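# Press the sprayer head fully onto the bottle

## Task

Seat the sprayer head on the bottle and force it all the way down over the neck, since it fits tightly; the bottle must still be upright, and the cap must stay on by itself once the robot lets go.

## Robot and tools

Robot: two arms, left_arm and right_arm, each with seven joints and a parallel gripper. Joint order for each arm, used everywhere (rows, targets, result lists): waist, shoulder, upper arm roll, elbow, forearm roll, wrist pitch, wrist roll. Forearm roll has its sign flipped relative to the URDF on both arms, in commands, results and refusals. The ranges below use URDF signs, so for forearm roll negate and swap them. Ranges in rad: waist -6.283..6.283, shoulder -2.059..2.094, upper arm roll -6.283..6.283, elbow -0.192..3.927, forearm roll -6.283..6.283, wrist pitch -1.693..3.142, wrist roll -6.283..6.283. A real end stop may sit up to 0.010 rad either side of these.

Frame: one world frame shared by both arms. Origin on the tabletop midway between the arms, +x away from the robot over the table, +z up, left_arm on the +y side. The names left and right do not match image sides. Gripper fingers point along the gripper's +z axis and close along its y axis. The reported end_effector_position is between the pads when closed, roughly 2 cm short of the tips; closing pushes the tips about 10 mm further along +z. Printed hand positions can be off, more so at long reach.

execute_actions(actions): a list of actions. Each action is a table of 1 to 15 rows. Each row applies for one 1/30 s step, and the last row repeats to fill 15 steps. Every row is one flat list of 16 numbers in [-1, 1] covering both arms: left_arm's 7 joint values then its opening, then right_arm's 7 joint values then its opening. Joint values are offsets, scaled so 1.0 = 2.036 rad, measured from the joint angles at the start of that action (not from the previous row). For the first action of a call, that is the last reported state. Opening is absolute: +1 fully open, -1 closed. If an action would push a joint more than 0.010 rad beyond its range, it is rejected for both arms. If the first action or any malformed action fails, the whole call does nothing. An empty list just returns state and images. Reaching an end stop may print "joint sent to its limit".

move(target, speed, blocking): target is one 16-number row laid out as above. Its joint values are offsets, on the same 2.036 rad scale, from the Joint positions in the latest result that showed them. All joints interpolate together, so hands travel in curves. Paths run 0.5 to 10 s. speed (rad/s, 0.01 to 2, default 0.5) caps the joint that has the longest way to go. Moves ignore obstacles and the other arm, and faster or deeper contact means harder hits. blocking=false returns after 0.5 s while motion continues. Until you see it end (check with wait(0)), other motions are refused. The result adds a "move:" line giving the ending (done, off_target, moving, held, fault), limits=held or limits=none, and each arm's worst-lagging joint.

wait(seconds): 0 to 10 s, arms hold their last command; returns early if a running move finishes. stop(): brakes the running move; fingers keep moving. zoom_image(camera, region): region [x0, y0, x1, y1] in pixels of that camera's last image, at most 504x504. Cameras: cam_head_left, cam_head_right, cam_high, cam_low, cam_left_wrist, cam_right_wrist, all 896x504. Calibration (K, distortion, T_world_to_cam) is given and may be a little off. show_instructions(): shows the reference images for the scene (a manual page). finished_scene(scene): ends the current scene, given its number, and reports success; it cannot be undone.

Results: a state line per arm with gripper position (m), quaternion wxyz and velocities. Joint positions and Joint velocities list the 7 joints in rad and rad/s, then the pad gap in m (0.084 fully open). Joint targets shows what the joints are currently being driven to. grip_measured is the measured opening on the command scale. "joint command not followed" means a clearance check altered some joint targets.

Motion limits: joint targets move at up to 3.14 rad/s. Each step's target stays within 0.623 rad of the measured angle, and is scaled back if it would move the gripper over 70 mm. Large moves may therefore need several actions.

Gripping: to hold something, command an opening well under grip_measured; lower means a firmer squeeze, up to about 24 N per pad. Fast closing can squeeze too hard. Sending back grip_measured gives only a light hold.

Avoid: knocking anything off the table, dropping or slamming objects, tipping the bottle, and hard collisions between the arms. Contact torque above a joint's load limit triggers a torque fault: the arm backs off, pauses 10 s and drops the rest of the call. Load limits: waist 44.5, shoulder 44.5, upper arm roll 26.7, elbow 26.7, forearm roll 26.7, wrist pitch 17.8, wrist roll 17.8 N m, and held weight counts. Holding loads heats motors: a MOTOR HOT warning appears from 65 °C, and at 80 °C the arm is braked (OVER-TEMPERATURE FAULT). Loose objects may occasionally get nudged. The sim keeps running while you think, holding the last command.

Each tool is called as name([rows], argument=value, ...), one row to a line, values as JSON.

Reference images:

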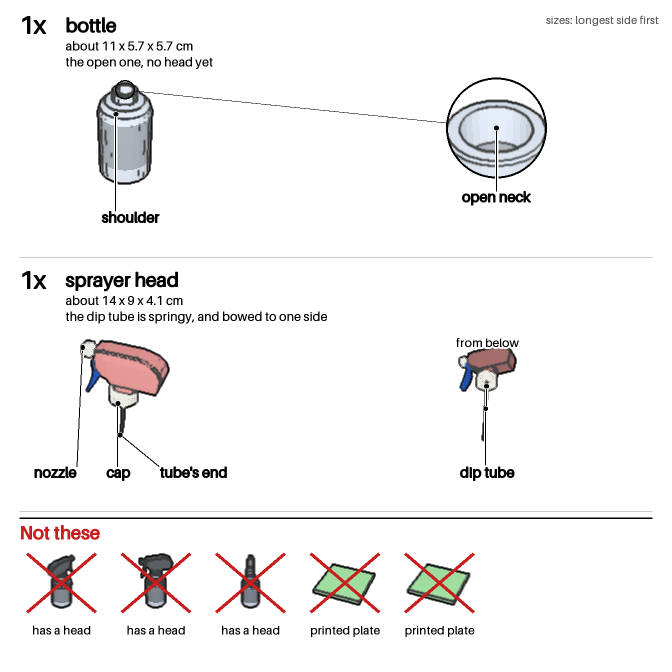

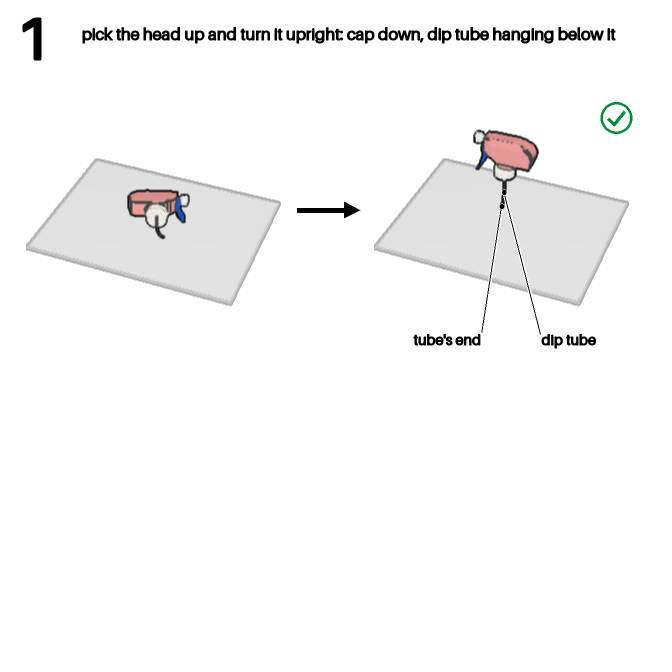

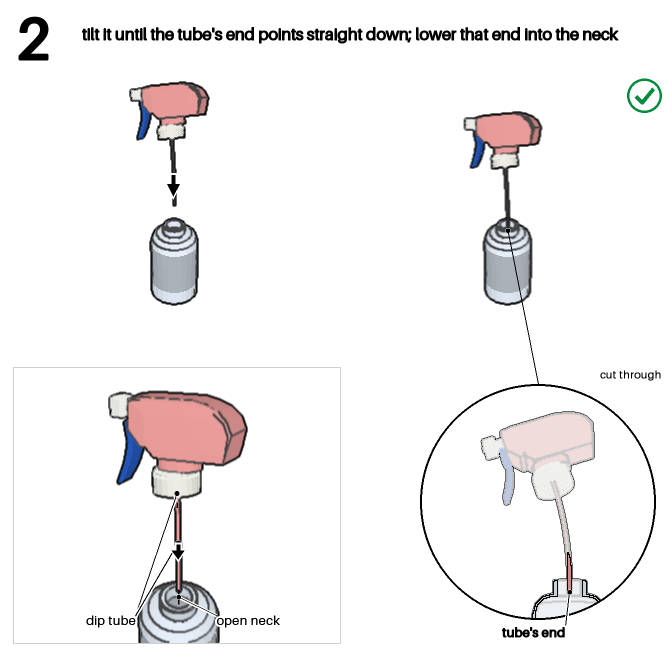

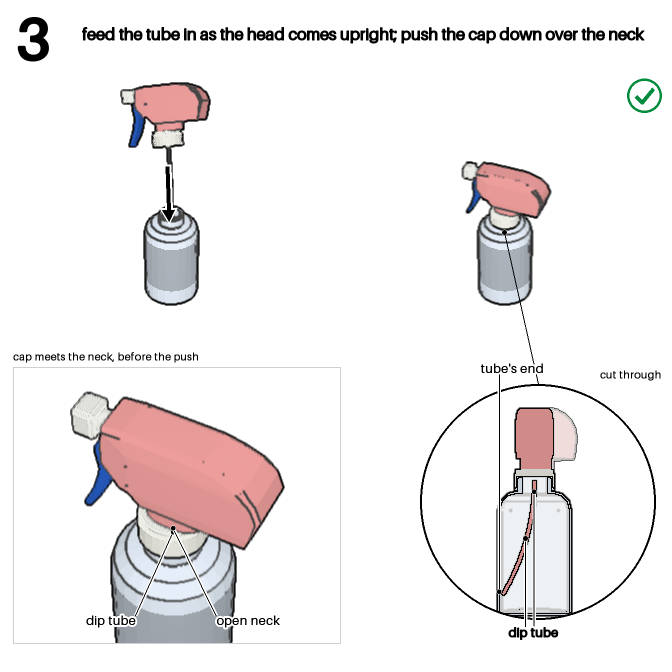

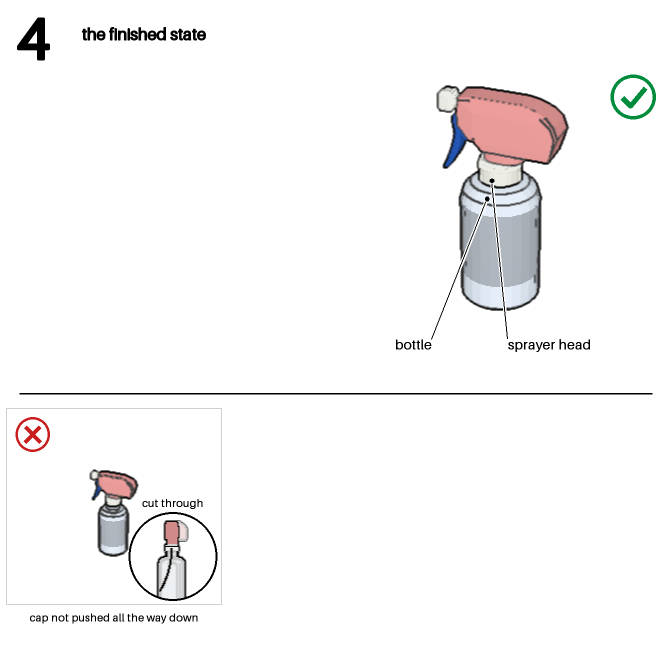

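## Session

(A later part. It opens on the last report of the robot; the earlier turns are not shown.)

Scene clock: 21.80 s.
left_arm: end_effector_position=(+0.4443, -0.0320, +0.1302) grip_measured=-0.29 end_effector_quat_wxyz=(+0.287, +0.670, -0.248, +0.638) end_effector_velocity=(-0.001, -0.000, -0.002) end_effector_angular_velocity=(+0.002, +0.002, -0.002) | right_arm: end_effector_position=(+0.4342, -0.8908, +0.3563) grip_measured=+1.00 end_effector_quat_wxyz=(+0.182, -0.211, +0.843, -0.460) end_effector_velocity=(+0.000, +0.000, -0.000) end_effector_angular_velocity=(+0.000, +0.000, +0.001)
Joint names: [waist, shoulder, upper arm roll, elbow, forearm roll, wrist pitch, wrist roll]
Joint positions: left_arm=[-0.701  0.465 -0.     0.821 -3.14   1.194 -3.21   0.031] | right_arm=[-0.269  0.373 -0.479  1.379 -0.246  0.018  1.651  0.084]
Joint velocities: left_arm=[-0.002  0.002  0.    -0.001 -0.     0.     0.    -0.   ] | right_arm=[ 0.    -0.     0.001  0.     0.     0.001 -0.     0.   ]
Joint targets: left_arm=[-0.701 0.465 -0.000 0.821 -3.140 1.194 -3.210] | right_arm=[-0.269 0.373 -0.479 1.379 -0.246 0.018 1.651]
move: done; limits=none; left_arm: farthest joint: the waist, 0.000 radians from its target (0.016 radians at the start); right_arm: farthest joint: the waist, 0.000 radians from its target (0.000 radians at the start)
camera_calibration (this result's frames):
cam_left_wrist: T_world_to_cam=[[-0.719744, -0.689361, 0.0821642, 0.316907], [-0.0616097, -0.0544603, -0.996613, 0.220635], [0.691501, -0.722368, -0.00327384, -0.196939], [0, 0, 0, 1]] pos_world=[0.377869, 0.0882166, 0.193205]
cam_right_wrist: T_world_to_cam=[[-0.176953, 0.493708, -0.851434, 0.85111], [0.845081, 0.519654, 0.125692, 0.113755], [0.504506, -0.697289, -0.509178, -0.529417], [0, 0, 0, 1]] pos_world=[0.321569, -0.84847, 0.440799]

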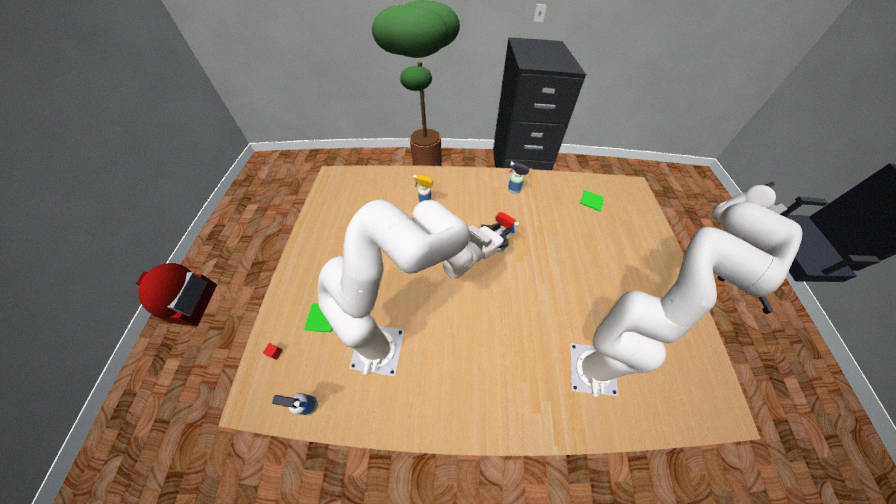

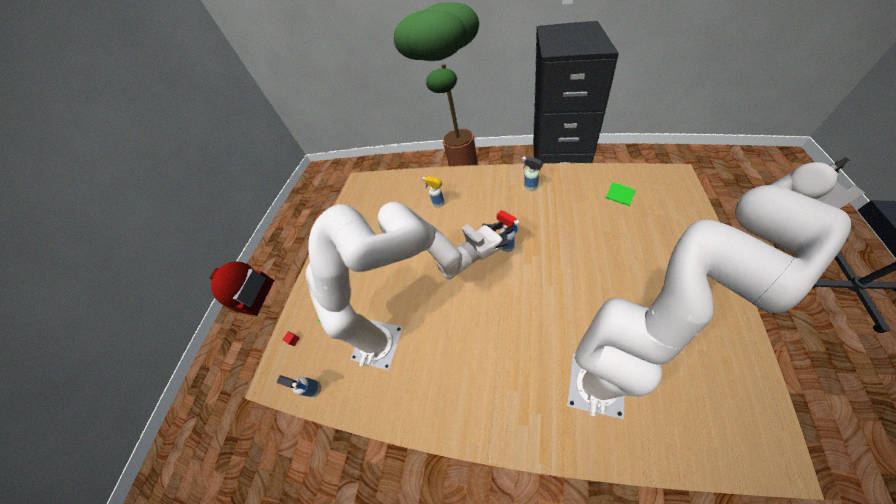

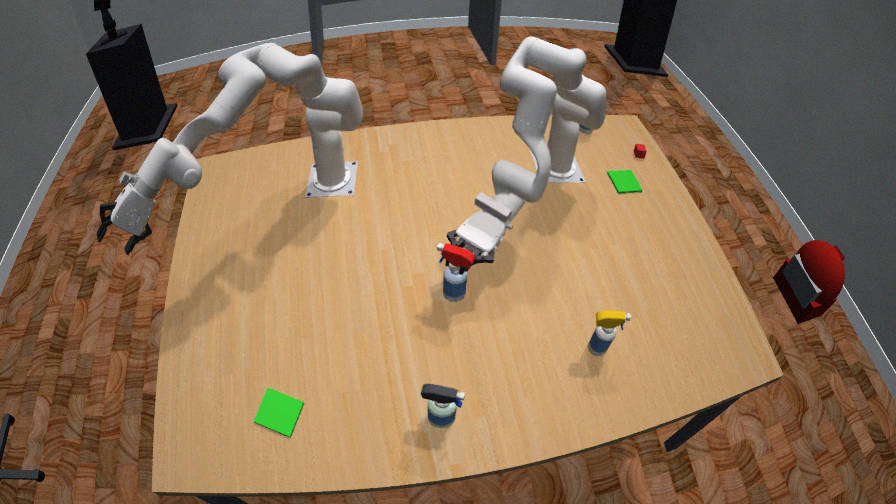

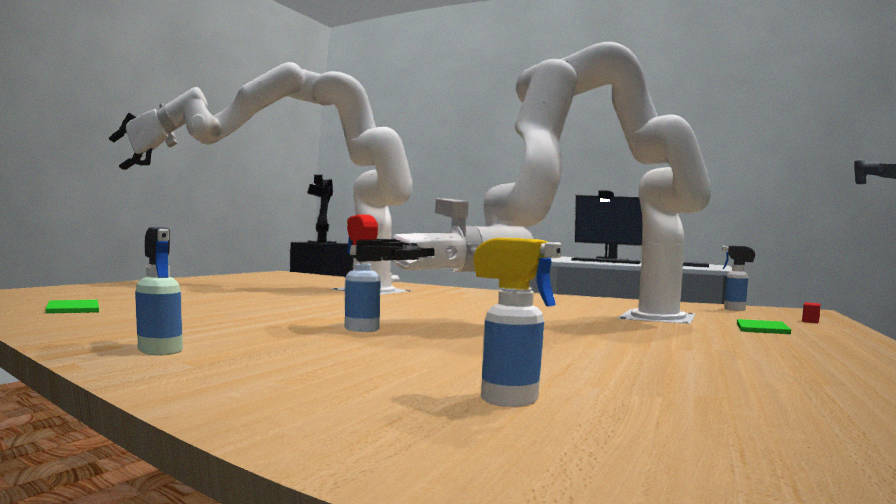

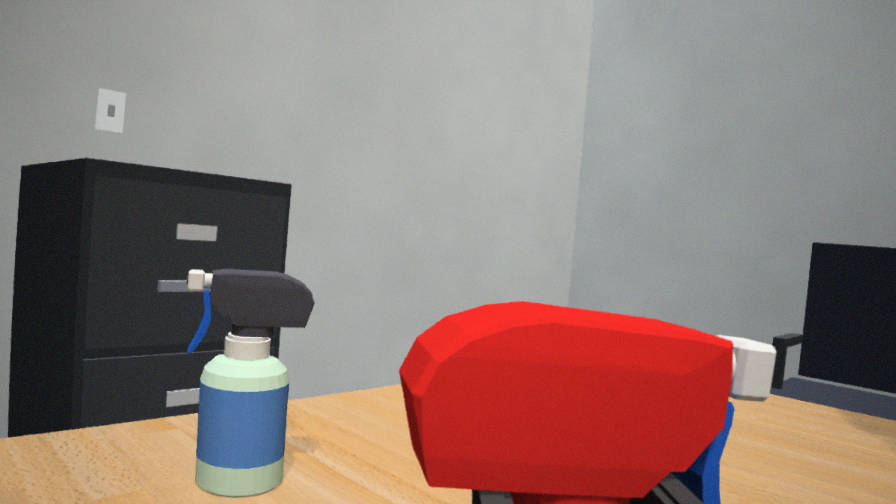

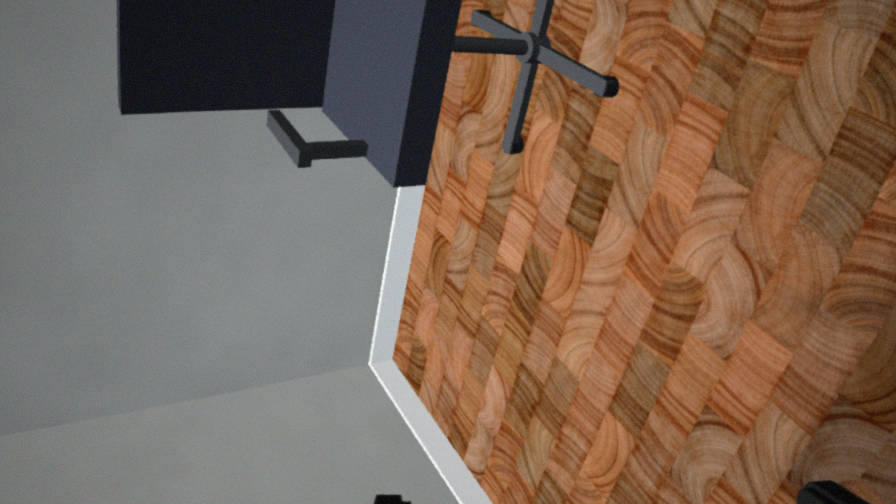

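move(target=[0,0.0202,0,-0.004,0,0.0241,0,-0.7,0,0,0,0,0,0,0,1], speed=0.03)

move(target=[0,0,0,0,0,0,0,-0.1,0,0,0,0,0,0,0,1])

move(target=[0,-0.044,0,-0.09,0,0.046,0,-0.1,0,0,0,0,0,0,0,1], speed=0.15)

zoom_image(camera="cam_low", region=[320,210,420,290])

Scene clock: 25.87 s.
left_arm: end_effector_position=(+0.4413, -0.0291, +0.1155) grip_measured=-0.29 end_effector_quat_wxyz=(+0.288, +0.669, -0.247, +0.640) end_effector_velocity=(+0.000, +0.001, -0.001) end_effector_angular_velocity=(+0.000, +0.001, +0.002) | right_arm: end_effector_position=(+0.4342, -0.8908, +0.3563) grip_measured=+1.00 end_effector_quat_wxyz=(+0.182, -0.211, +0.843, -0.460) end_effector_velocity=(+0.001, +0.001, +0.000) end_effector_angular_velocity=(-0.000, -0.000, +0.002)
Joint names: [waist, shoulder, upper arm roll, elbow, forearm roll, wrist pitch, wrist roll]
Joint positions: left_arm=[-0.701  0.504 -0.     0.814 -3.14   1.245 -3.21   0.031] | right_arm=[-0.269  0.373 -0.479  1.379 -0.246  0.018  1.651  0.084]
Joint velocities: left_arm=[ 0.001  0.003  0.    -0.001  0.002  0.002 -0.     0.   ] | right_arm=[ 0.    -0.     0.002  0.     0.    -0.    -0.    -0.   ]
Joint targets: left_arm=[-0.701 0.506 -0.000 0.813 -3.140 1.243 -3.210] | right_arm=[-0.269 0.373 -0.479 1.379 -0.246 0.018 1.651]
move: done; limits=none; left_arm: farthest joint: the shoulder, 0.002 radians from its target (0.041 radians at the start); right_arm: farthest joint: the waist, 0.000 radians from its target (0.000 radians at the start)
camera_calibration (this result's frames):
cam_left_wrist: T_world_to_cam=[[-0.719979, -0.689124, 0.0820901, 0.318113], [-0.0586068, -0.0574896, -0.996624, 0.204542], [0.691517, -0.72236, 0.00100399, -0.193335], [0, 0, 0, 1]] pos_world=[0.374717, 0.0913207, 0.177931]
cam_right_wrist: T_world_to_cam=[[-0.176953, 0.493709, -0.851434, 0.851111], [0.845081, 0.519654, 0.125692, 0.113755], [0.504506, -0.697289, -0.509178, -0.529417], [0, 0, 0, 1]] pos_world=[0.321569, -0.84847, 0.440799]

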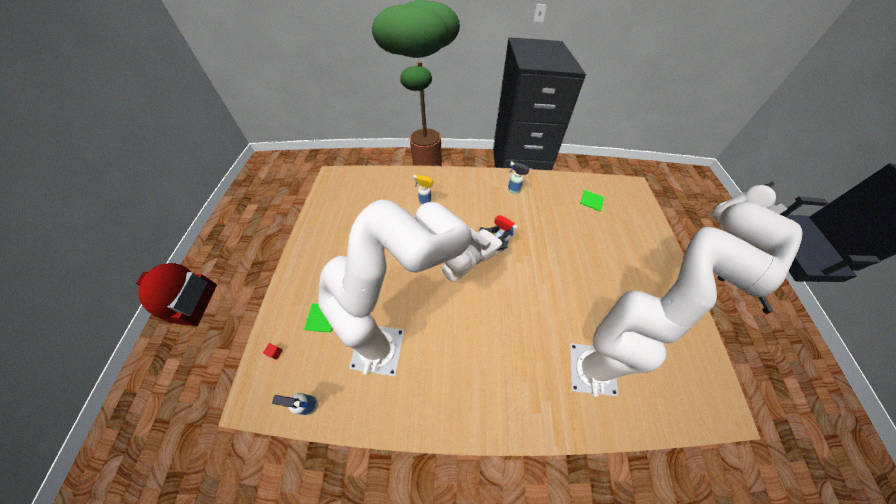

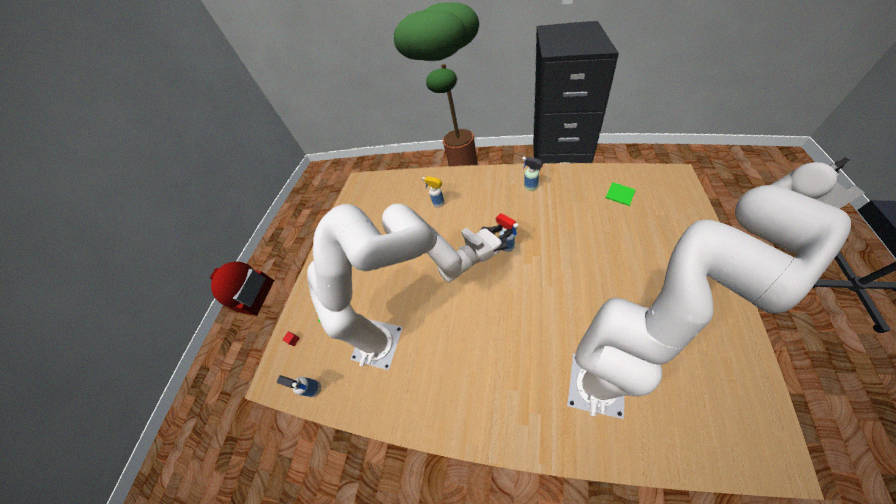

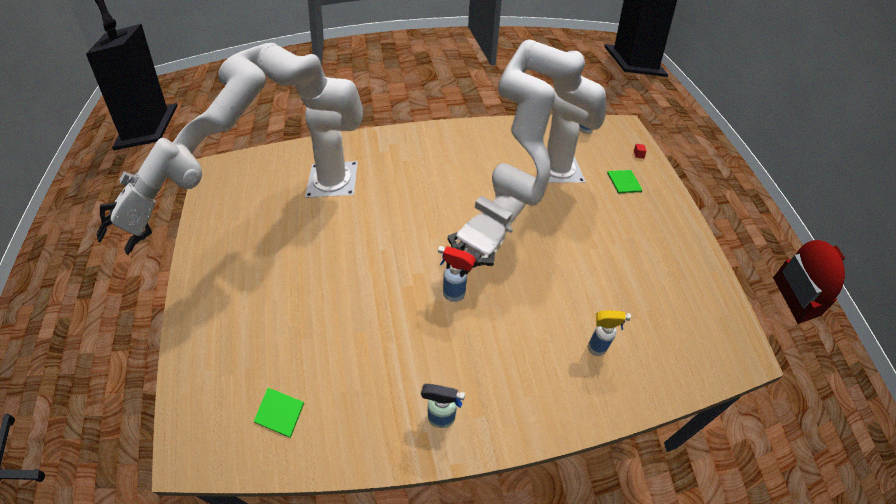

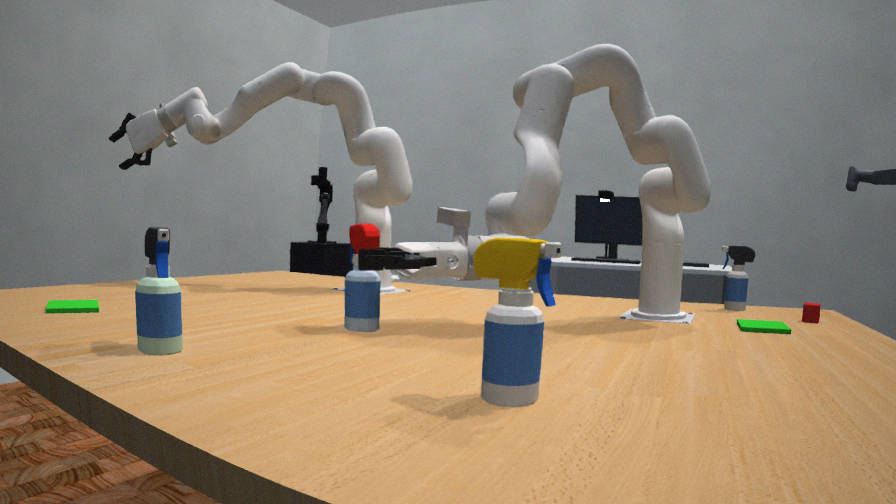

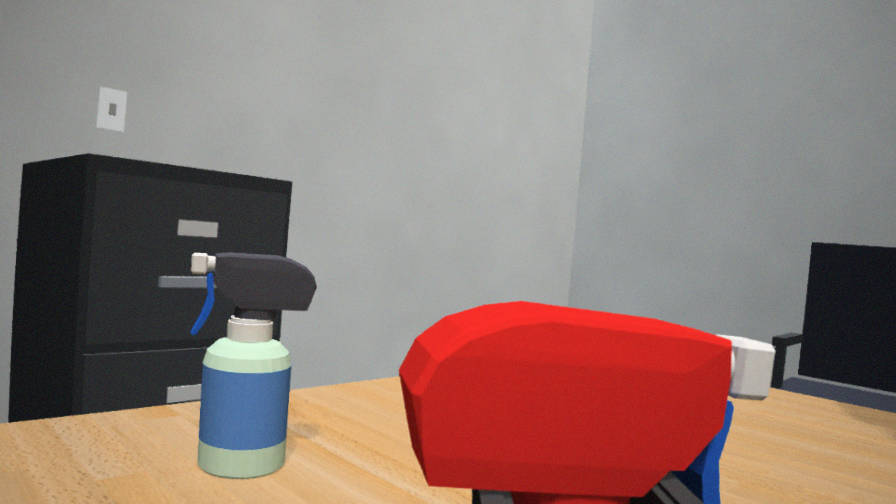

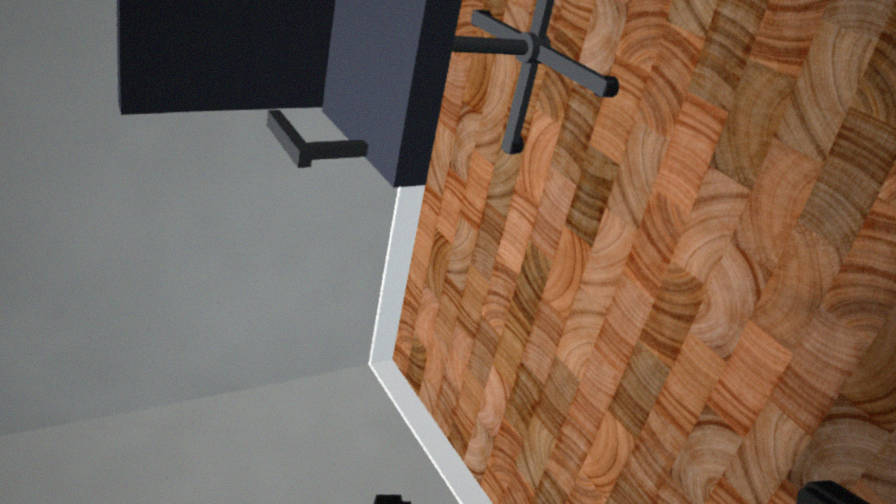

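Scene clock: 26.40 s.
left_arm: end_effector_position=(+0.4412, -0.0290, +0.1149) grip_measured=-0.11 end_effector_quat_wxyz=(+0.288, +0.669, -0.247, +0.639) end_effector_velocity=(+0.001, -0.001, +0.002) end_effector_angular_velocity=(-0.004, -0.004, +0.000) | right_arm: end_effector_position=(+0.4342, -0.8908, +0.3563) grip_measured=+1.00 end_effector_quat_wxyz=(+0.182, -0.211, +0.843, -0.460) end_effector_velocity=(-0.000, -0.000, -0.000) end_effector_angular_velocity=(+0.000, +0.000, -0.000)
Joint names: [waist, shoulder, upper arm roll, elbow, forearm roll, wrist pitch, wrist roll]
Joint positions: left_arm=[-0.701  0.505 -0.     0.814 -3.14   1.244 -3.21   0.039] | right_arm=[-0.269  0.373 -0.479  1.379 -0.246  0.018  1.651  0.084]
Joint velocities: left_arm=[ 0.    -0.002  0.     0.002  0.     0.002  0.     0.   ] | right_arm=[-0.  0. -0. -0.  0.  0.  0. -0.]
Joint targets: left_arm=[-0.701 0.504 -0.000 0.814 -3.140 1.245 -3.210] | right_arm=[-0.269 0.373 -0.479 1.379 -0.246 0.018 1.651]
move: done; limits=none; left_arm: farthest joint: the shoulder, 0.001 radians from its target (0.000 radians at the start); right_arm: farthest joint: the waist, 0.000 radians from its target (0.000 radians at the start)
camera_calibration (this result's frames):
cam_left_wrist: T_world_to_cam=[[-0.719941, -0.689161, 0.082108, 0.318105], [-0.0594329, -0.0566522, -0.996623, 0.204418], [0.691486, -0.72239, -0.000172574, -0.192963], [0, 0, 0, 1]] pos_world=[0.374598, 0.0914116, 0.177576]
cam_right_wrist: T_world_to_cam=[[-0.176953, 0.493709, -0.851434, 0.851111], [0.845081, 0.519654, 0.125692, 0.113755], [0.504506, -0.697289, -0.509178, -0.529417], [0, 0, 0, 1]] pos_world=[0.321569, -0.84847, 0.440799]

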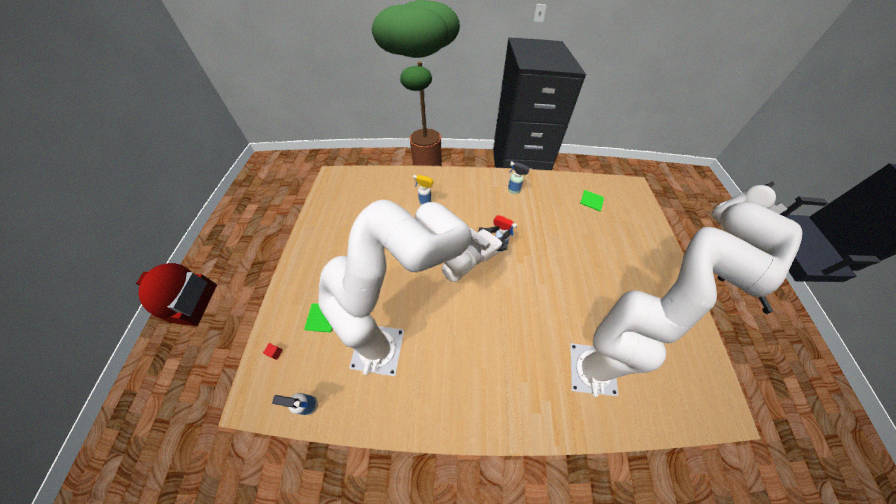

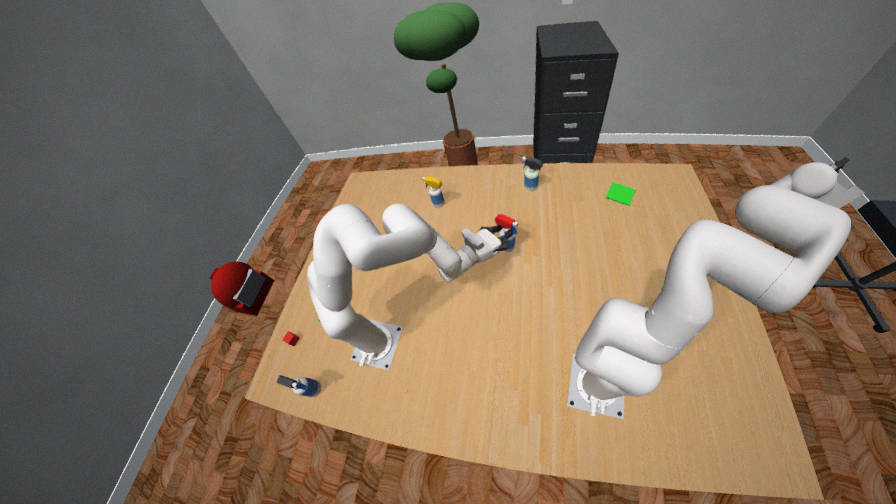

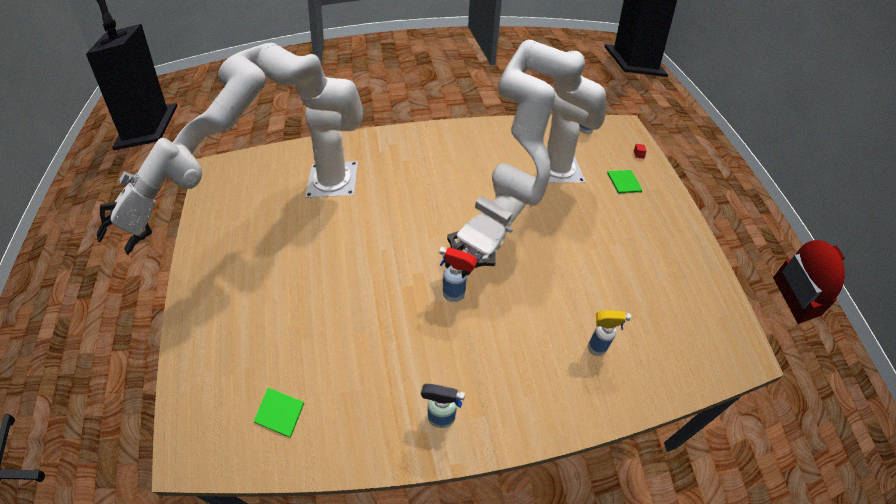

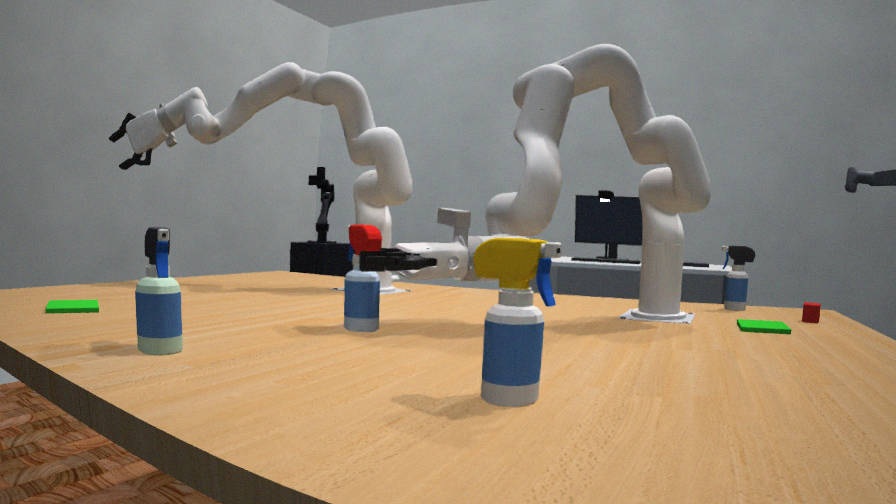

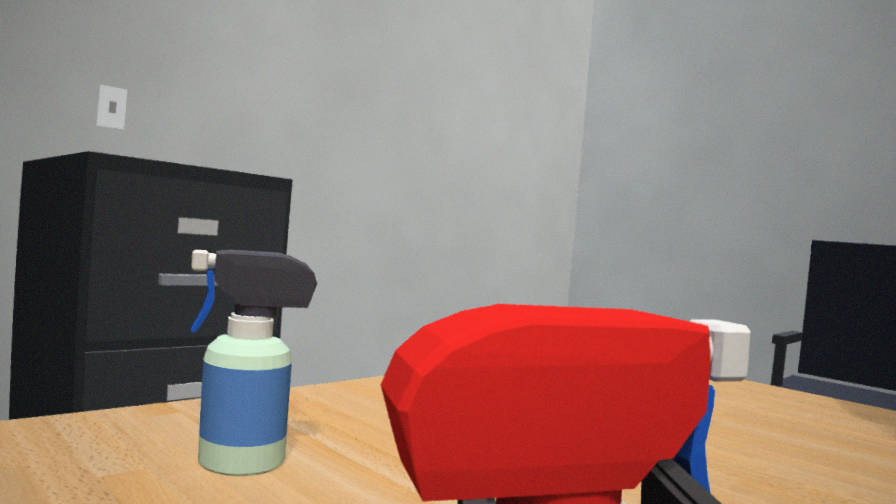

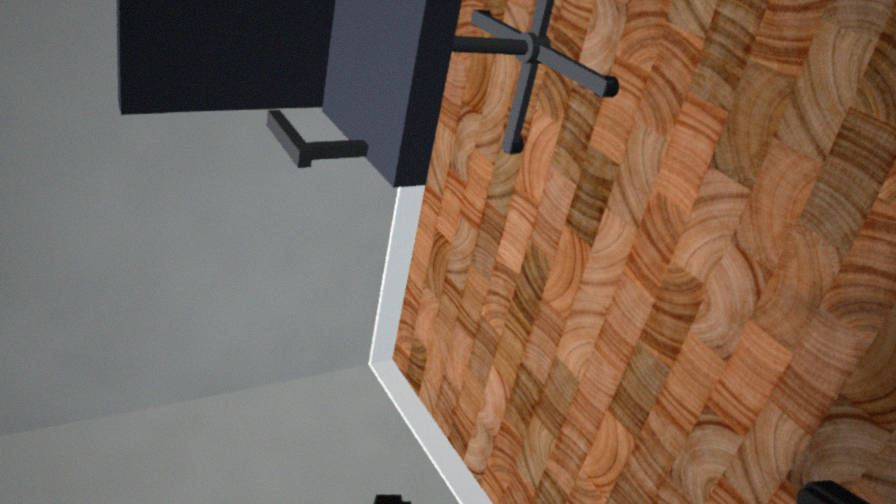

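Scene clock: 28.10 s.
left_arm: end_effector_position=(+0.4053, +0.0064, +0.1156) grip_measured=-0.11 end_effector_quat_wxyz=(+0.288, +0.669, -0.247, +0.639) end_effector_velocity=(-0.001, +0.000, -0.001) end_effector_angular_velocity=(+0.001, +0.001, -0.001) | right_arm: end_effector_position=(+0.4342, -0.8908, +0.3563) grip_measured=+1.00 end_effector_quat_wxyz=(+0.182, -0.211, +0.843, -0.460) end_effector_velocity=(+0.000, +0.000, -0.000) end_effector_angular_velocity=(+0.001, +0.001, +0.001)
Joint names: [waist, shoulder, upper arm roll, elbow, forearm roll, wrist pitch, wrist roll]
Joint positions: left_arm=[-0.701  0.415 -0.     0.631 -3.14   1.338 -3.21   0.039] | right_arm=[-0.269  0.373 -0.479  1.379 -0.246  0.018  1.651  0.084]
Joint velocities: left_arm=[-0.001 -0.     0.    -0.003 -0.001  0.001 -0.    -0.   ] | right_arm=[ 0.    -0.     0.001 -0.     0.     0.001 -0.    -0.   ]
Joint targets: left_arm=[-0.701 0.415 -0.000 0.631 -3.140 1.338 -3.210] | right_arm=[-0.269 0.373 -0.479 1.379 -0.246 0.018 1.651]
move: done; limits=none; left_arm: farthest joint: the waist, 0.000 radians from its target (0.000 radians at the start); right_arm: farthest joint: the waist, 0.000 radians from its target (0.000 radians at the start)
camera_calibration (this result's frames):
cam_left_wrist: T_world_to_cam=[[-0.719964, -0.689156, 0.0819535, 0.316634], [-0.0591804, -0.0566926, -0.996636, 0.204806], [0.691484, -0.722392, 0.0000320645, -0.14263], [0, 0, 0, 1]] pos_world=[0.338711, 0.126787, 0.178172]
cam_right_wrist: T_world_to_cam=[[-0.176953, 0.493709, -0.851434, 0.851111], [0.84508, 0.519654, 0.125692, 0.113755], [0.504506, -0.697288, -0.509178, -0.529417], [0, 0, 0, 1]] pos_world=[0.321569, -0.84847, 0.440799]

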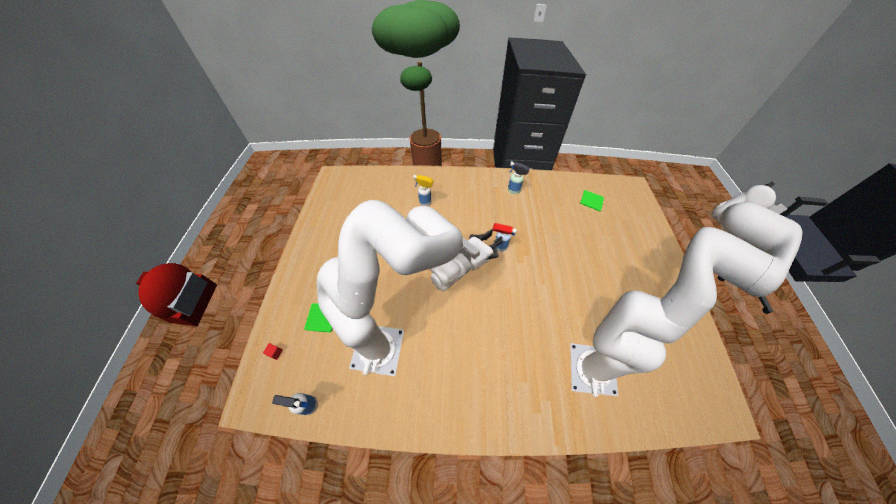

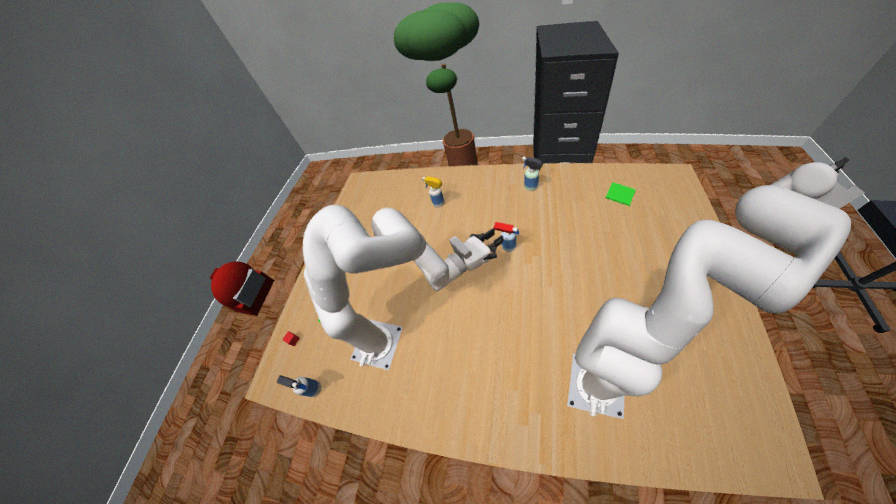

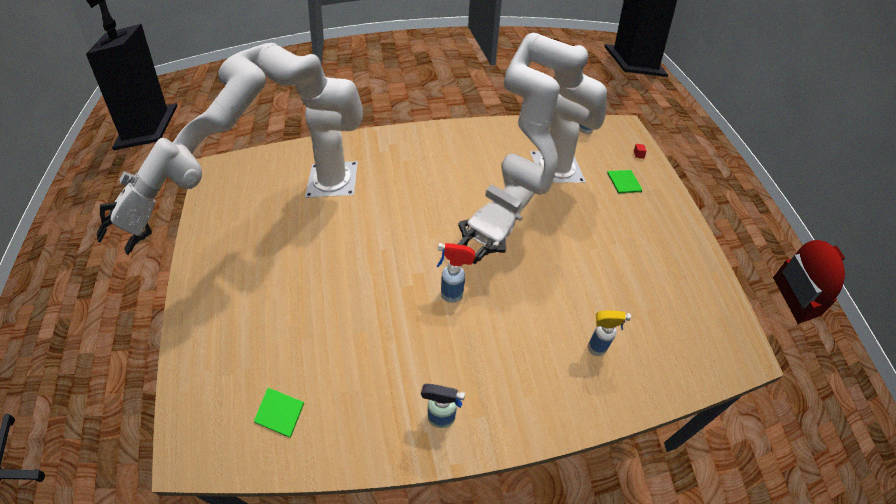

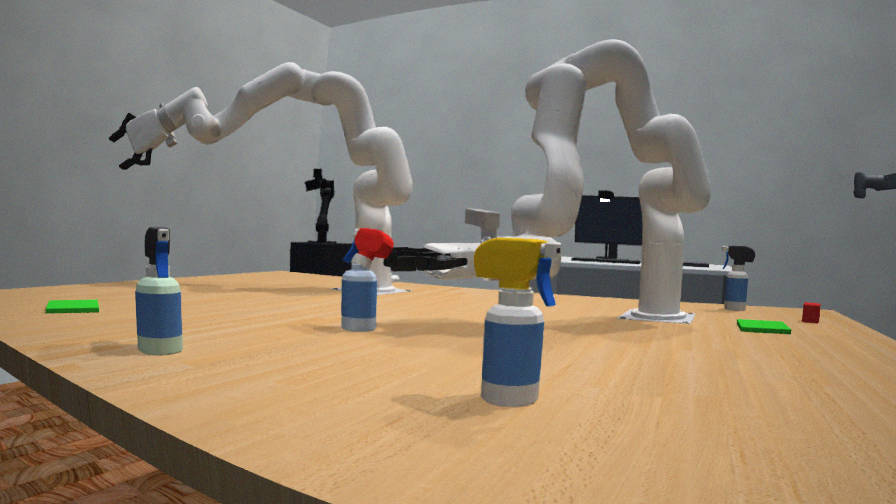

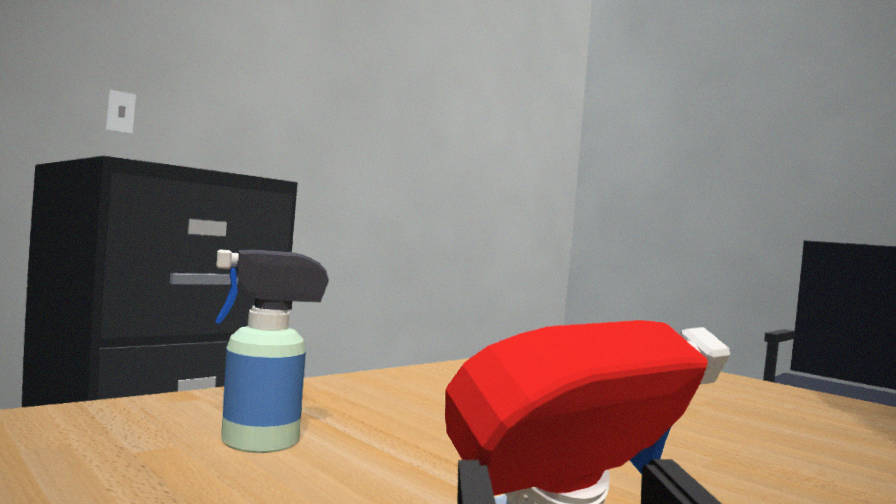

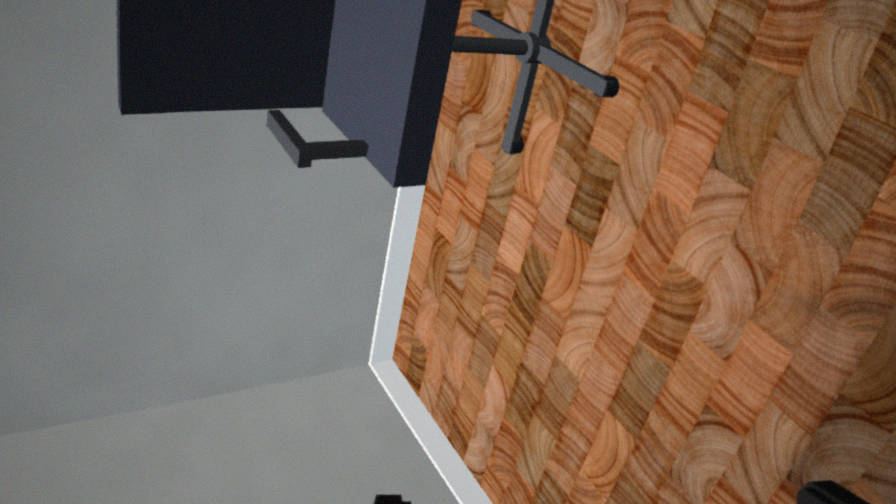

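Region (320, 210, 420, 290) of cam_low's 896x504 image, scaled by 5.040, with more detail than that image has; it fills the top 403 rows of this view, and the rest is white.

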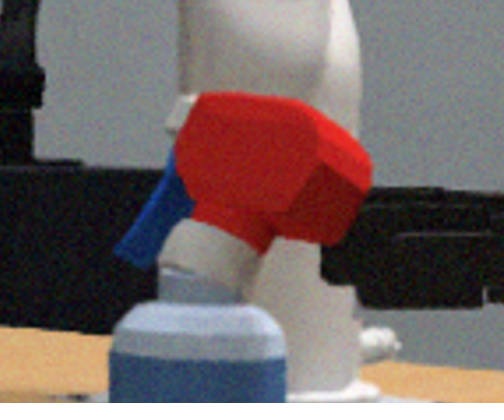

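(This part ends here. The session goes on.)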